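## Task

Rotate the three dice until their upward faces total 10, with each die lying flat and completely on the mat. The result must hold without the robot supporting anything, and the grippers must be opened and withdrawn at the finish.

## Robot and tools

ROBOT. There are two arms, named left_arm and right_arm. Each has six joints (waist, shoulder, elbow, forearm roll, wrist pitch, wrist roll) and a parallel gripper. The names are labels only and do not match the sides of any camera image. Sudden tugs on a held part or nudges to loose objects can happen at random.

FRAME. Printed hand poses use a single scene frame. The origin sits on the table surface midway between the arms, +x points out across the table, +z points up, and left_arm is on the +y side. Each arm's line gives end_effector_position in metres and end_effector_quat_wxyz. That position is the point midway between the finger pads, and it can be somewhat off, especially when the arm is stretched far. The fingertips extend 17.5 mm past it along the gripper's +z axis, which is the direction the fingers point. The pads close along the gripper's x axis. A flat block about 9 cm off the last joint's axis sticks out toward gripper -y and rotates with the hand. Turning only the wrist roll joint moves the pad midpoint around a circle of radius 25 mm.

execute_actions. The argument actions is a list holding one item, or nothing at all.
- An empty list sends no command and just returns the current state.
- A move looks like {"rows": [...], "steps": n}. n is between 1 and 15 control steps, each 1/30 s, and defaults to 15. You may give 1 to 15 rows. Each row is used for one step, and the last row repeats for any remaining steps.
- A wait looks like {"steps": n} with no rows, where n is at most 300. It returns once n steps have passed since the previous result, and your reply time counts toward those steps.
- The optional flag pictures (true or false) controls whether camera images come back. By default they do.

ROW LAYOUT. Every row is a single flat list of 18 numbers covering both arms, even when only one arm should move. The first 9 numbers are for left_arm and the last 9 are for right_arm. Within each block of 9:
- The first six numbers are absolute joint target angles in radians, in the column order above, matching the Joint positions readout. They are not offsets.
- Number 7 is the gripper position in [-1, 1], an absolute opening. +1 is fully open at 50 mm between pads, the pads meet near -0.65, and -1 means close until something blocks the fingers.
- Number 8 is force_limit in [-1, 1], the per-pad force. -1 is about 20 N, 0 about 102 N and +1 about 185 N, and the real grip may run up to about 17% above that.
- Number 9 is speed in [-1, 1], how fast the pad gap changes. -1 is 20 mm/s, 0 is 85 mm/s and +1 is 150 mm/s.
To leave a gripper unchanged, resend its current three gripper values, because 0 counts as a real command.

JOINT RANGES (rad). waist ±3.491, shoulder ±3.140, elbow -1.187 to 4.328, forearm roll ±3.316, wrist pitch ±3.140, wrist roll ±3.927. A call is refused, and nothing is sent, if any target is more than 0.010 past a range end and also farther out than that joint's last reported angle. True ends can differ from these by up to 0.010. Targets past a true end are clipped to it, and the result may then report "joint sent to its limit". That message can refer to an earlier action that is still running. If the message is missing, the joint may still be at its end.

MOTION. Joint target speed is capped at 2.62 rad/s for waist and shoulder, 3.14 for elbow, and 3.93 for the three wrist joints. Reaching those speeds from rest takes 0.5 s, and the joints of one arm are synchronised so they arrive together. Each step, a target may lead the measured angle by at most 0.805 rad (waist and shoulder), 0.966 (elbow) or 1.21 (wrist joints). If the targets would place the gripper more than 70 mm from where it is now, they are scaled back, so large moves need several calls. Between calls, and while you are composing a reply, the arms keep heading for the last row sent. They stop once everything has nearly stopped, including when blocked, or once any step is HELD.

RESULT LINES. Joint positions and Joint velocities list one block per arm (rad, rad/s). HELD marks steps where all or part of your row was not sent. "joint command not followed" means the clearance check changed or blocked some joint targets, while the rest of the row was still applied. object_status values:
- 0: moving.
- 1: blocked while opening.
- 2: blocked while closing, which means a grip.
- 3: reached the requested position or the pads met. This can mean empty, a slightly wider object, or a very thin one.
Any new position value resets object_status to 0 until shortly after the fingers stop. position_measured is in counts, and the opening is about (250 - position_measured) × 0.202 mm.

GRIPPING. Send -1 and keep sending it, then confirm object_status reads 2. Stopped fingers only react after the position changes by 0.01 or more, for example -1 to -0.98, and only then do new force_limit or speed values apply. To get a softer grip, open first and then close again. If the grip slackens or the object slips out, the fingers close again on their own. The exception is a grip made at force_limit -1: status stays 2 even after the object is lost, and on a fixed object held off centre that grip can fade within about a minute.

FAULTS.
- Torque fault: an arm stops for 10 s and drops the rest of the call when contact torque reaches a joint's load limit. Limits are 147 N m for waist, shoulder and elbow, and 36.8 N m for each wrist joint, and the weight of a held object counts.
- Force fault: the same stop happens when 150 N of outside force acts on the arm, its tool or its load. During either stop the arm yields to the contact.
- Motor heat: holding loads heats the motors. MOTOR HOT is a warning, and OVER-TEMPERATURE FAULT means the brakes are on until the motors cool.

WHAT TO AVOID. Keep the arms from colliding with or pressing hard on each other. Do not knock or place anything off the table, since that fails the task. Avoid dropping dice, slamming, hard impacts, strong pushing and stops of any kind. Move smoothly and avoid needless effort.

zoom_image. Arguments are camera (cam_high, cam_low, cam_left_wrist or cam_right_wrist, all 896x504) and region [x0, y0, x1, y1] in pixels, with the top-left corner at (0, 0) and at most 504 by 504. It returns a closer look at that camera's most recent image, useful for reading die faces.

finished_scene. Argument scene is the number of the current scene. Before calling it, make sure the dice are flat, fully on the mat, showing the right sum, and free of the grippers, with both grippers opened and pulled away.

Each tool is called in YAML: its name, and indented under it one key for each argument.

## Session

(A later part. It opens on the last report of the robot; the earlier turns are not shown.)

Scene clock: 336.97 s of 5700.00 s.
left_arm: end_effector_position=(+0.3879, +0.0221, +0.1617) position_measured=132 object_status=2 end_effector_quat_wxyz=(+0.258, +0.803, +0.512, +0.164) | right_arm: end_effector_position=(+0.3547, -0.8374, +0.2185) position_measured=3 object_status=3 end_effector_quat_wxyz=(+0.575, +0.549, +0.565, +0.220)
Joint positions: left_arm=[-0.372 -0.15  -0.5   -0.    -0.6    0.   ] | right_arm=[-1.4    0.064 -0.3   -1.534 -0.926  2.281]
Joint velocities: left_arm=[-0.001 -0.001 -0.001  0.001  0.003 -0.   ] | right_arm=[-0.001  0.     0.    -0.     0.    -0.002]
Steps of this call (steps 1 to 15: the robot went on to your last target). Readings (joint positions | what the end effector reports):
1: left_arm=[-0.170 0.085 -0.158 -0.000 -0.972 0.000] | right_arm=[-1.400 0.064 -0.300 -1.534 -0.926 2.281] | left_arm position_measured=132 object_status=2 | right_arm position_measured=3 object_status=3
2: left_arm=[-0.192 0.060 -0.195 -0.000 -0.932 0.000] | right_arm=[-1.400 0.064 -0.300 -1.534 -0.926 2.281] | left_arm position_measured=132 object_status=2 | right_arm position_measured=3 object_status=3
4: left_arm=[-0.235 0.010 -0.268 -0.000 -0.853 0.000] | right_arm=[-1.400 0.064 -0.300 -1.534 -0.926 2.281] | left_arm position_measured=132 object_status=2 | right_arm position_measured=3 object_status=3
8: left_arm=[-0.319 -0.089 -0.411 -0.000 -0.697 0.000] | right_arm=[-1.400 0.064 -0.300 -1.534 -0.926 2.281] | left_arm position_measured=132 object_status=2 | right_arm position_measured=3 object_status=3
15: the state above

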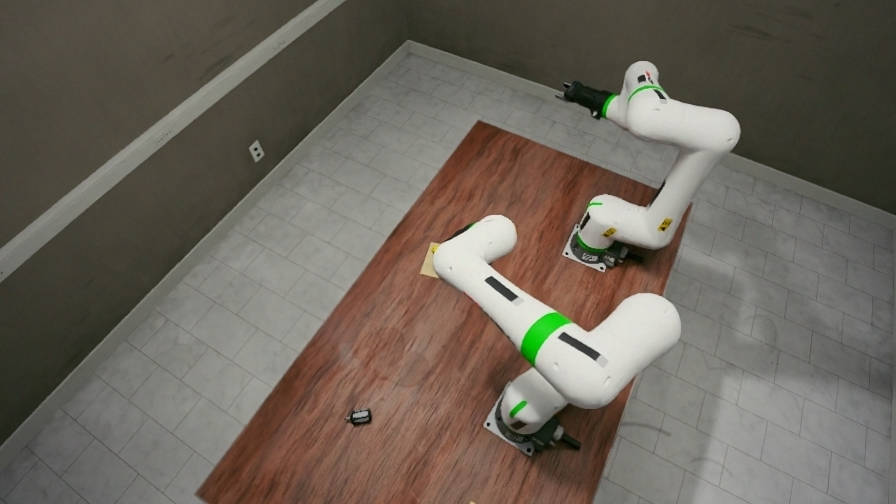

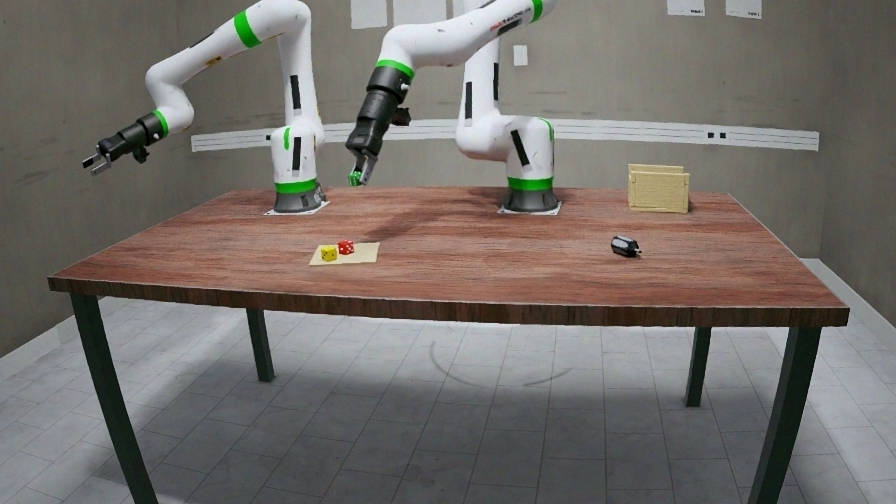

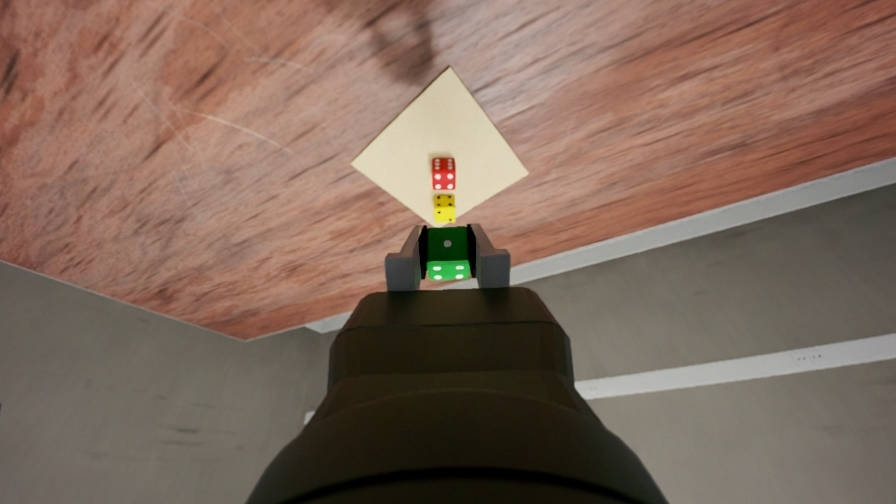

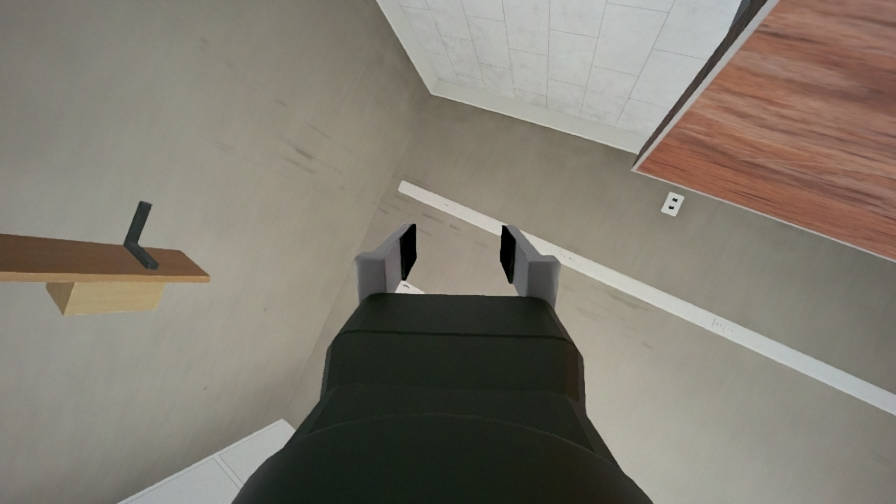

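Next: hover at 45°, then place.

execute_actions:
  actions:
    - {"rows":[[-0.372,-0.086,-0.775,0,-0.096,0,-1,-0.5,0,-1.4,0.064,-0.3,-1.534,-0.926,2.281,1,0,0]],"steps":15}
  pictures: false

execute_actions:
  actions:
    - {"steps":8}
  pictures: false

execute_actions:
  actions:
    - {"rows":[[-0.372,0.026,-0.817,0,0.058,0,-1,-0.5,0,-1.4,0.064,-0.3,-1.534,-0.926,2.281,1,0,0]],"steps":15}

Scene clock: 343.03 s of 5700.00 s.
left_arm: end_effector_position=(+0.3861, +0.0228, +0.0717) position_measured=132 object_status=2 end_effector_quat_wxyz=(+0.322, +0.780, +0.497, +0.205) | right_arm: end_effector_position=(+0.3547, -0.8374, +0.2185) position_measured=3 object_status=3 end_effector_quat_wxyz=(+0.575, +0.549, +0.565, +0.220)
Joint positions: left_arm=[-0.372 -0.087 -0.771  0.    -0.104  0.   ] | right_arm=[-1.4    0.064 -0.3   -1.534 -0.926  2.281]
Joint velocities: left_arm=[ 0.     0.041 -0.176 -0.001  0.323 -0.   ] | right_arm=[0.002 0.001 0.    0.001 0.001 0.002]
Steps of this call (steps 1 to 15: the robot went on to your last target; steps 16 to 90: nothing new was sent; then 2.57 s passed at rest; steps 91 to 105: all 15 steps of this action). Readings (joint positions | what the end effector reports):
91: left_arm=[-0.372 -0.150 -0.500 0.000 -0.600 0.000] | right_arm=[-1.400 0.064 -0.300 -1.534 -0.926 2.281] | left_arm position_measured=132 object_status=2 | right_arm position_measured=3 object_status=3
92: left_arm=[-0.372 -0.150 -0.503 0.000 -0.594 0.000] | right_arm=[-1.400 0.064 -0.300 -1.534 -0.926 2.281] | left_arm position_measured=132 object_status=2 | right_arm position_measured=3 object_status=3
94: left_arm=[-0.372 -0.145 -0.522 0.000 -0.559 0.000] | right_arm=[-1.400 0.064 -0.300 -1.534 -0.926 2.281] | left_arm position_measured=132 object_status=2 | right_arm position_measured=3 object_status=3
98: left_arm=[-0.372 -0.123 -0.618 0.000 -0.383 0.000] | right_arm=[-1.400 0.064 -0.300 -1.534 -0.926 2.281] | left_arm position_measured=132 object_status=2 | right_arm position_measured=3 object_status=3
105: the state above

Scene clock: 343.30 s of 5700.00 s.
left_arm: end_effector_position=(+0.3859, +0.0229, +0.0707) position_measured=132 object_status=2 end_effector_quat_wxyz=(+0.323, +0.779, +0.496, +0.206) | right_arm: end_effector_position=(+0.3547, -0.8374, +0.2185) position_measured=3 object_status=3 end_effector_quat_wxyz=(+0.575, +0.549, +0.565, +0.220)
Joint positions: left_arm=[-0.372 -0.086 -0.775  0.    -0.096  0.   ] | right_arm=[-1.4    0.064 -0.3   -1.534 -0.926  2.281]
Joint velocities: left_arm=[ 0.     0.    -0.     0.     0.001  0.   ] | right_arm=[-0.    -0.    -0.001  0.     0.001 -0.002]
Steps of this call (steps 1 to 8: the robot went on to your last target). Readings (joint positions | what the end effector reports):
1: left_arm=[-0.372 -0.086 -0.774 0.000 -0.098 0.000] | right_arm=[-1.400 0.064 -0.300 -1.534 -0.926 2.281] | left_arm position_measured=132 object_status=2 | right_arm position_measured=3 object_status=3
2: left_arm=[-0.372 -0.086 -0.775 0.000 -0.096 0.000] | right_arm=[-1.400 0.064 -0.300 -1.534 -0.926 2.281] | left_arm position_measured=132 object_status=2 | right_arm position_measured=3 object_status=3
4: left_arm=[-0.372 -0.086 -0.775 0.000 -0.096 0.000] | right_arm=[-1.400 0.064 -0.300 -1.534 -0.926 2.281] | left_arm position_measured=132 object_status=2 | right_arm position_measured=3 object_status=3
8: the state above

Scene clock: 343.80 s of 5700.00 s.
left_arm: end_effector_position=(+0.3859, +0.0229, +0.0243) position_measured=132 object_status=2 end_effector_quat_wxyz=(+0.323, +0.779, +0.496, +0.206) | right_arm: end_effector_position=(+0.3547, -0.8374, +0.2185) position_measured=3 object_status=3 end_effector_quat_wxyz=(+0.575, +0.549, +0.565, +0.220)
Joint positions: left_arm=[-0.372  0.026 -0.817 -0.     0.058  0.   ] | right_arm=[-1.4    0.064 -0.3   -1.534 -0.926  2.281]
Joint velocities: left_arm=[-0.     0.001  0.001 -0.001 -0.001 -0.001] | right_arm=[ 0.002 -0.001 -0.    -0.001 -0.001  0.   ]
Steps of this call (steps 1 to 15: all 15 steps of this action). Readings (joint positions | what the end effector reports):
1: left_arm=[-0.372 -0.086 -0.775 0.000 -0.096 0.000] | right_arm=[-1.400 0.064 -0.300 -1.534 -0.926 2.281] | left_arm position_measured=132 object_status=2 | right_arm position_measured=3 object_status=3
2: left_arm=[-0.372 -0.082 -0.776 0.000 -0.091 0.000] | right_arm=[-1.400 0.064 -0.300 -1.534 -0.926 2.281] | left_arm position_measured=132 object_status=2 | right_arm position_measured=3 object_status=3
4: left_arm=[-0.372 -0.059 -0.785 0.000 -0.058 0.000] | right_arm=[-1.400 0.064 -0.300 -1.534 -0.926 2.281] | left_arm position_measured=132 object_status=2 | right_arm position_measured=3 object_status=3
8: left_arm=[-0.372 0.016 -0.813 -0.000 0.044 0.000] | right_arm=[-1.400 0.064 -0.300 -1.534 -0.926 2.281] | left_arm position_measured=132 object_status=2 | right_arm position_measured=3 object_status=3
15: the state above

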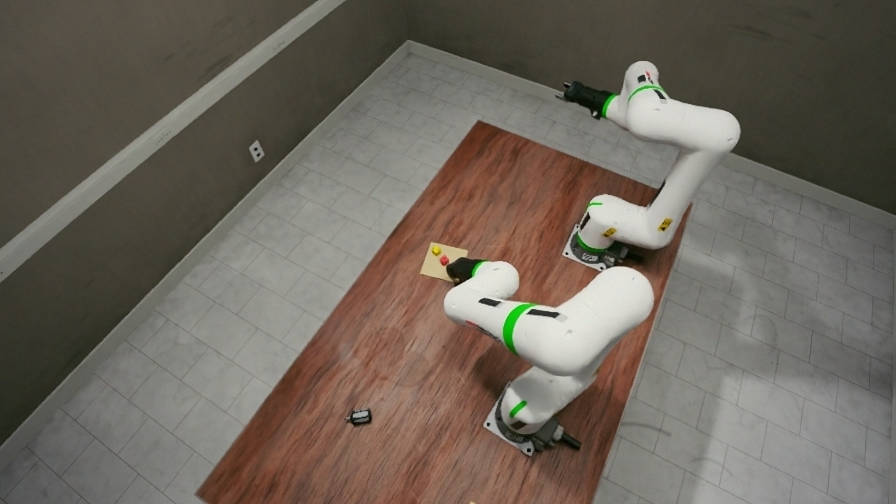

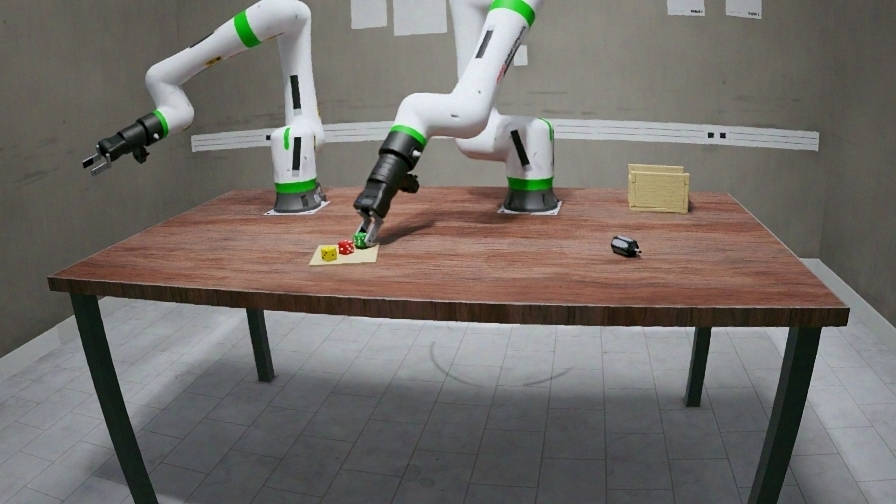

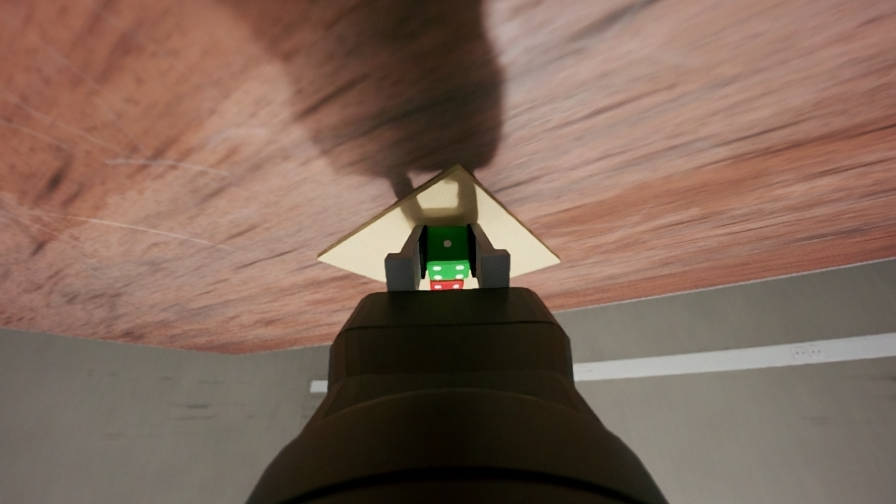

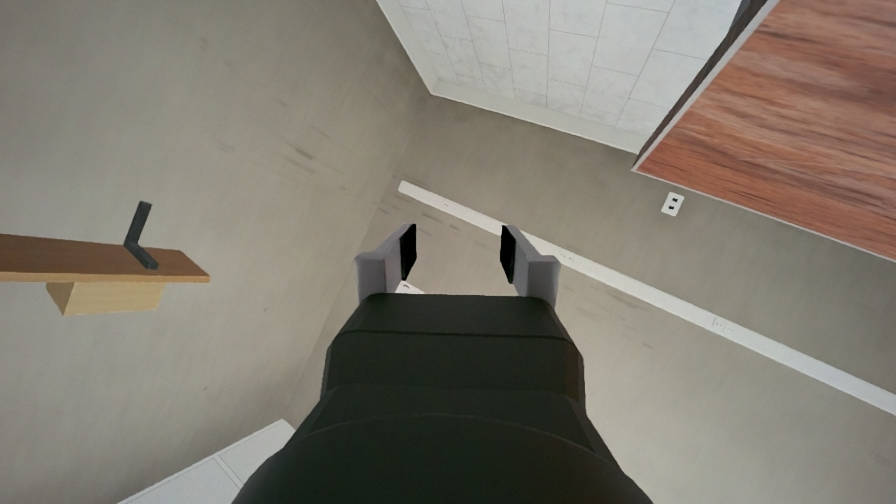

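execute_actions:
  actions:
    - {"rows":[[-0.372,0.031,-0.819,0,0.065,0,-1,-0.5,0,-1.4,0.064,-0.3,-1.534,-0.926,2.281,1,0,0],[-0.372,0.031,-0.819,0,0.065,0,-1,-0.5,0,-1.4,0.064,-0.3,-1.534,-0.926,2.281,1,0,0],[-0.372,0.031,-0.819,0,0.065,0,-1,-0.5,0,-1.4,0.064,-0.3,-1.534,-0.926,2.281,1,0,0],[-0.372,0.031,-0.819,0,0.065,0,-1,-0.5,0,-1.4,0.064,-0.3,-1.534,-0.926,2.281,1,0,0],[-0.372,0.031,-0.819,0,0.065,0,0.5,-0.5,0,-1.4,0.064,-0.3,-1.534,-0.926,2.281,1,0,0],[-0.372,0.031,-0.819,0,0.065,0,0.5,-0.5,0,-1.4,0.064,-0.3,-1.534,-0.926,2.281,1,0,0],[-0.372,0.031,-0.819,0,0.065,0,0.5,-0.5,0,-1.4,0.064,-0.3,-1.534,-0.926,2.281,1,0,0],[-0.372,0.031,-0.819,0,0.065,0,0.5,-0.5,0,-1.4,0.064,-0.3,-1.534,-0.926,2.281,1,0,0],[-0.372,0.031,-0.819,0,0.065,0,0.5,-0.5,0,-1.4,0.064,-0.3,-1.534,-0.926,2.281,1,0,0],[-0.372,0.031,-0.819,0,0.065,0,0.5,-0.5,0,-1.4,0.064,-0.3,-1.534,-0.926,2.281,1,0,0],[-0.372,-0.086,-0.775,0,-0.096,0,0.5,-0.5,0,-1.4,0.064,-0.3,-1.534,-0.926,2.281,1,0,0]],"steps":15}
  pictures: false

execute_actions:
  actions:
    - {"steps":8}
  pictures: false

execute_actions:
  actions:
    - {"rows":[[0.1,-0.2,-0.4,0,-0.9,0,0.5,-0.5,0,-1.4,0.064,-0.3,-1.534,-0.926,2.281,1,0,0]],"steps":15}
  pictures: false

execute_actions:
  actions:
    - {"steps":12}

zoom_image:
  camera: "cam_high"
  region: [400,220,500,300]

Scene clock: 362.33 s of 5700.00 s.
left_arm: end_effector_position=(+0.3863, +0.0227, +0.0401) position_measured=78 object_status=3 end_effector_quat_wxyz=(+0.323, +0.779, +0.497, +0.206) | right_arm: end_effector_position=(+0.3547, -0.8374, +0.2185) position_measured=3 object_status=3 end_effector_quat_wxyz=(+0.575, +0.549, +0.565, +0.220)
Joint positions: left_arm=[-0.372 -0.014 -0.803  0.     0.003  0.   ] | right_arm=[-1.4    0.064 -0.3   -1.534 -0.926  2.281]
Joint velocities: left_arm=[-0.    -0.669  0.255 -0.    -0.916 -0.   ] | right_arm=[-0.     0.    -0.     0.002  0.001 -0.002]
Steps of this call (steps 1 to 15: the robot went on to your last target; steps 16 to 90: nothing new was sent; then 15.03 s passed at rest; steps 91 to 105: all 15 steps of this action). Readings (joint positions | what the end effector reports):
91: left_arm=[-0.372 0.026 -0.817 0.000 0.058 0.000] | right_arm=[-1.400 0.064 -0.300 -1.534 -0.926 2.281] | left_arm position_measured=132 object_status=2 | right_arm position_measured=3 object_status=3
92: left_arm=[-0.372 0.028 -0.818 0.000 0.061 0.000] | right_arm=[-1.400 0.064 -0.300 -1.534 -0.926 2.281] | left_arm position_measured=132 object_status=2 | right_arm position_measured=3 object_status=3
94: left_arm=[-0.372 0.031 -0.819 0.000 0.064 0.000] | right_arm=[-1.400 0.064 -0.300 -1.534 -0.926 2.281] | left_arm position_measured=132 object_status=2 | right_arm position_measured=3 object_status=3
98: left_arm=[-0.372 0.031 -0.819 0.000 0.065 0.000] | right_arm=[-1.400 0.064 -0.300 -1.534 -0.926 2.281] | left_arm position_measured=84 object_status=0 | right_arm position_measured=3 object_status=3
105: the state above

Scene clock: 362.60 s of 5700.00 s.
left_arm: end_effector_position=(+0.3858, +0.0229, +0.0704) position_measured=78 object_status=3 end_effector_quat_wxyz=(+0.323, +0.779, +0.496, +0.206) | right_arm: end_effector_position=(+0.3547, -0.8374, +0.2185) position_measured=3 object_status=3 end_effector_quat_wxyz=(+0.575, +0.549, +0.565, +0.220)
Joint positions: left_arm=[-0.372 -0.086 -0.775  0.    -0.096  0.   ] | right_arm=[-1.4    0.064 -0.3   -1.534 -0.926  2.281]
Joint velocities: left_arm=[ 0.    -0.    -0.     0.001 -0.001 -0.   ] | right_arm=[ 0.002  0.    -0.002  0.     0.    -0.001]
Steps of this call (steps 1 to 8: the robot went on to your last target). Readings (joint positions | what the end effector reports):
1: left_arm=[-0.372 -0.037 -0.794 0.000 -0.029 0.000] | right_arm=[-1.400 0.064 -0.300 -1.534 -0.926 2.281] | left_arm position_measured=78 object_status=3 | right_arm position_measured=3 object_status=3
2: left_arm=[-0.372 -0.058 -0.786 0.000 -0.057 0.000] | right_arm=[-1.400 0.064 -0.300 -1.534 -0.926 2.281] | left_arm position_measured=78 object_status=3 | right_arm position_measured=3 object_status=3
4: left_arm=[-0.372 -0.082 -0.777 0.000 -0.090 0.000] | right_arm=[-1.400 0.064 -0.300 -1.534 -0.926 2.281] | left_arm position_measured=78 object_status=3 | right_arm position_measured=3 object_status=3
8: the state above

Scene clock: 363.10 s of 5700.00 s.
left_arm: end_effector_position=(+0.4493, +0.1518, +0.1388) position_measured=78 object_status=3 end_effector_quat_wxyz=(+0.224, +0.726, +0.622, +0.191) | right_arm: end_effector_position=(+0.3547, -0.8374, +0.2185) position_measured=3 object_status=3 end_effector_quat_wxyz=(+0.575, +0.549, +0.565, +0.220)
Joint positions: left_arm=[-0.09  -0.154 -0.551  0.    -0.577  0.   ] | right_arm=[-1.4    0.064 -0.3   -1.534 -0.926  2.281]
Joint velocities: left_arm=[ 0.703 -0.169  0.557  0.001 -1.191 -0.001] | right_arm=[ 0.001  0.002 -0.001 -0.001  0.001  0.   ]
Steps of this call (steps 1 to 15: all 15 steps of this action). Readings (joint positions | what the end effector reports):
1: left_arm=[-0.372 -0.086 -0.775 0.000 -0.096 0.000] | right_arm=[-1.400 0.064 -0.300 -1.534 -0.926 2.281] | left_arm position_measured=78 object_status=3 | right_arm position_measured=3 object_status=3
2: left_arm=[-0.369 -0.087 -0.773 0.000 -0.102 0.000] | right_arm=[-1.400 0.064 -0.300 -1.534 -0.926 2.281] | left_arm position_measured=78 object_status=3 | right_arm position_measured=3 object_status=3
4: left_arm=[-0.348 -0.092 -0.756 0.000 -0.137 0.000] | right_arm=[-1.400 0.064 -0.300 -1.534 -0.926 2.281] | left_arm position_measured=78 object_status=3 | right_arm position_measured=3 object_status=3
8: left_arm=[-0.257 -0.114 -0.683 0.000 -0.292 0.000] | right_arm=[-1.400 0.064 -0.300 -1.534 -0.926 2.281] | left_arm position_measured=78 object_status=3 | right_arm position_measured=3 object_status=3
15: the state above

Scene clock: 363.50 s of 5700.00 s.
left_arm: end_effector_position=(+0.4484, +0.2433, +0.1976) position_measured=78 object_status=3 end_effector_quat_wxyz=(+0.162, +0.675, +0.700, +0.168) | right_arm: end_effector_position=(+0.3547, -0.8374, +0.2185) position_measured=3 object_status=3 end_effector_quat_wxyz=(+0.575, +0.549, +0.565, +0.220)
Joint positions: left_arm=[ 0.1 -0.2 -0.4  0.  -0.9  0. ] | right_arm=[-1.4    0.064 -0.3   -1.534 -0.926  2.281]
Joint velocities: left_arm=[ 0.002  0.     0.002 -0.001 -0.007  0.   ] | right_arm=[-0.003 -0.001 -0.    -0.001  0.    -0.002]
Steps of this call (steps 1 to 12: the robot went on to your last target). Readings (joint positions | what the end effector reports):
1: left_arm=[-0.066 -0.160 -0.532 0.000 -0.617 0.000] | right_arm=[-1.400 0.064 -0.300 -1.534 -0.926 2.281] | left_arm position_measured=78 object_status=3 | right_arm position_measured=3 object_status=3
2: left_arm=[-0.042 -0.166 -0.513 0.000 -0.657 0.000] | right_arm=[-1.400 0.064 -0.300 -1.534 -0.926 2.281] | left_arm position_measured=78 object_status=3 | right_arm position_measured=3 object_status=3
4: left_arm=[0.005 -0.177 -0.475 0.000 -0.738 0.000] | right_arm=[-1.400 0.064 -0.300 -1.534 -0.926 2.281] | left_arm position_measured=78 object_status=3 | right_arm position_measured=3 object_status=3
8: left_arm=[0.083 -0.196 -0.413 0.000 -0.871 0.000] | right_arm=[-1.400 0.064 -0.300 -1.534 -0.926 2.281] | left_arm position_measured=78 object_status=3 | right_arm position_measured=3 object_status=3
12: the state above

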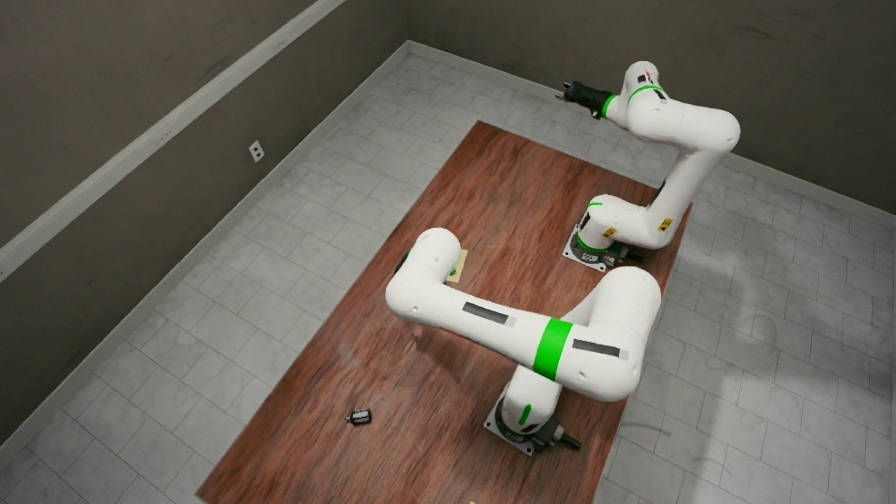

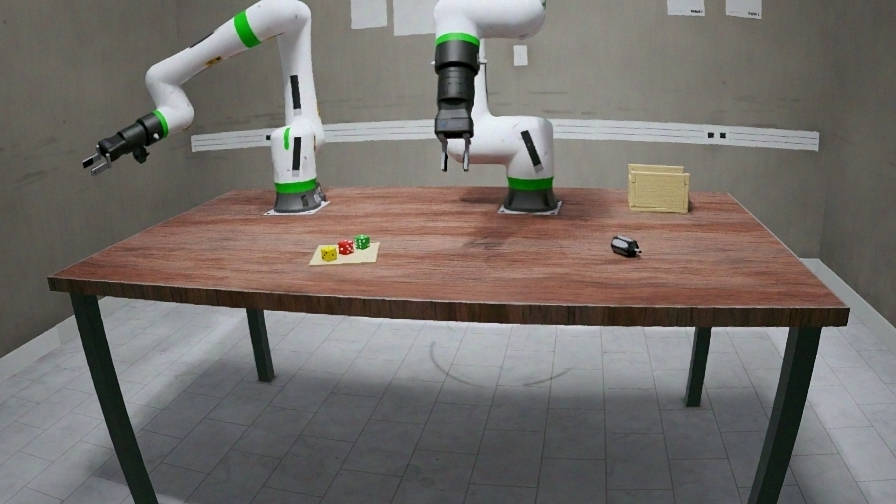

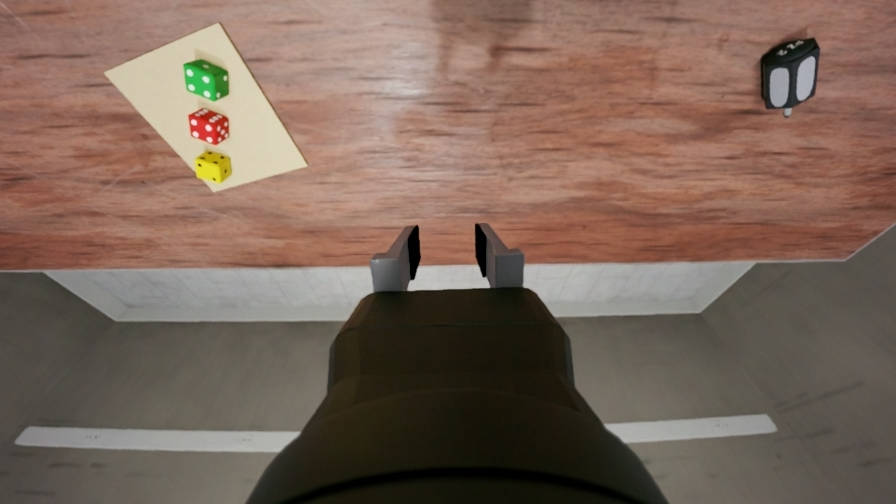

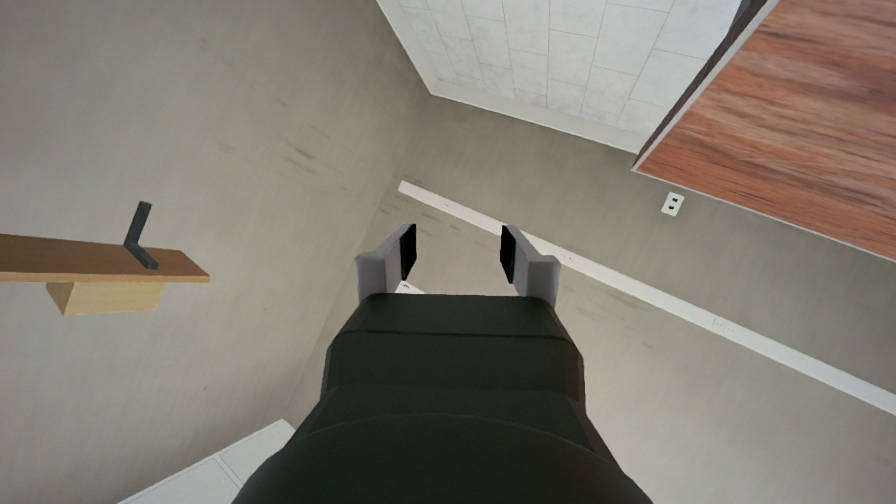

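Region (400, 220, 500, 300) of cam_high's 896x504 image, scaled by 5.040, with more detail than that image has; it fills the top 403 rows of this view, and the rest is white.

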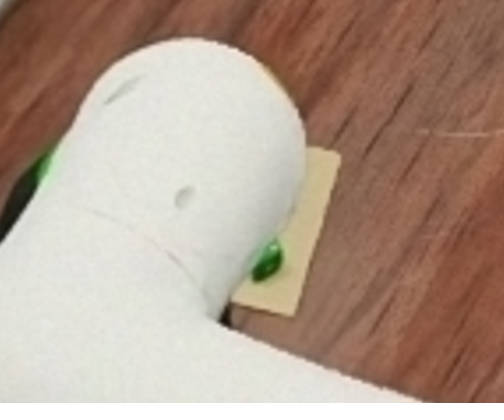

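zoom_image:
  camera: "cam_left_wrist"
  region: [90,10,330,200]

Region (90, 10, 330, 200) of cam_left_wrist's 896x504 image, scaled by 2.100, with more detail than that image has; it fills the top 399 rows of this view, and the rest is white.

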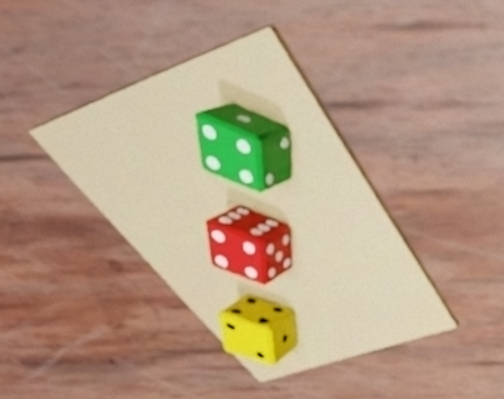

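finished_scene:
  scene: 2

The scene is finished: the task was done.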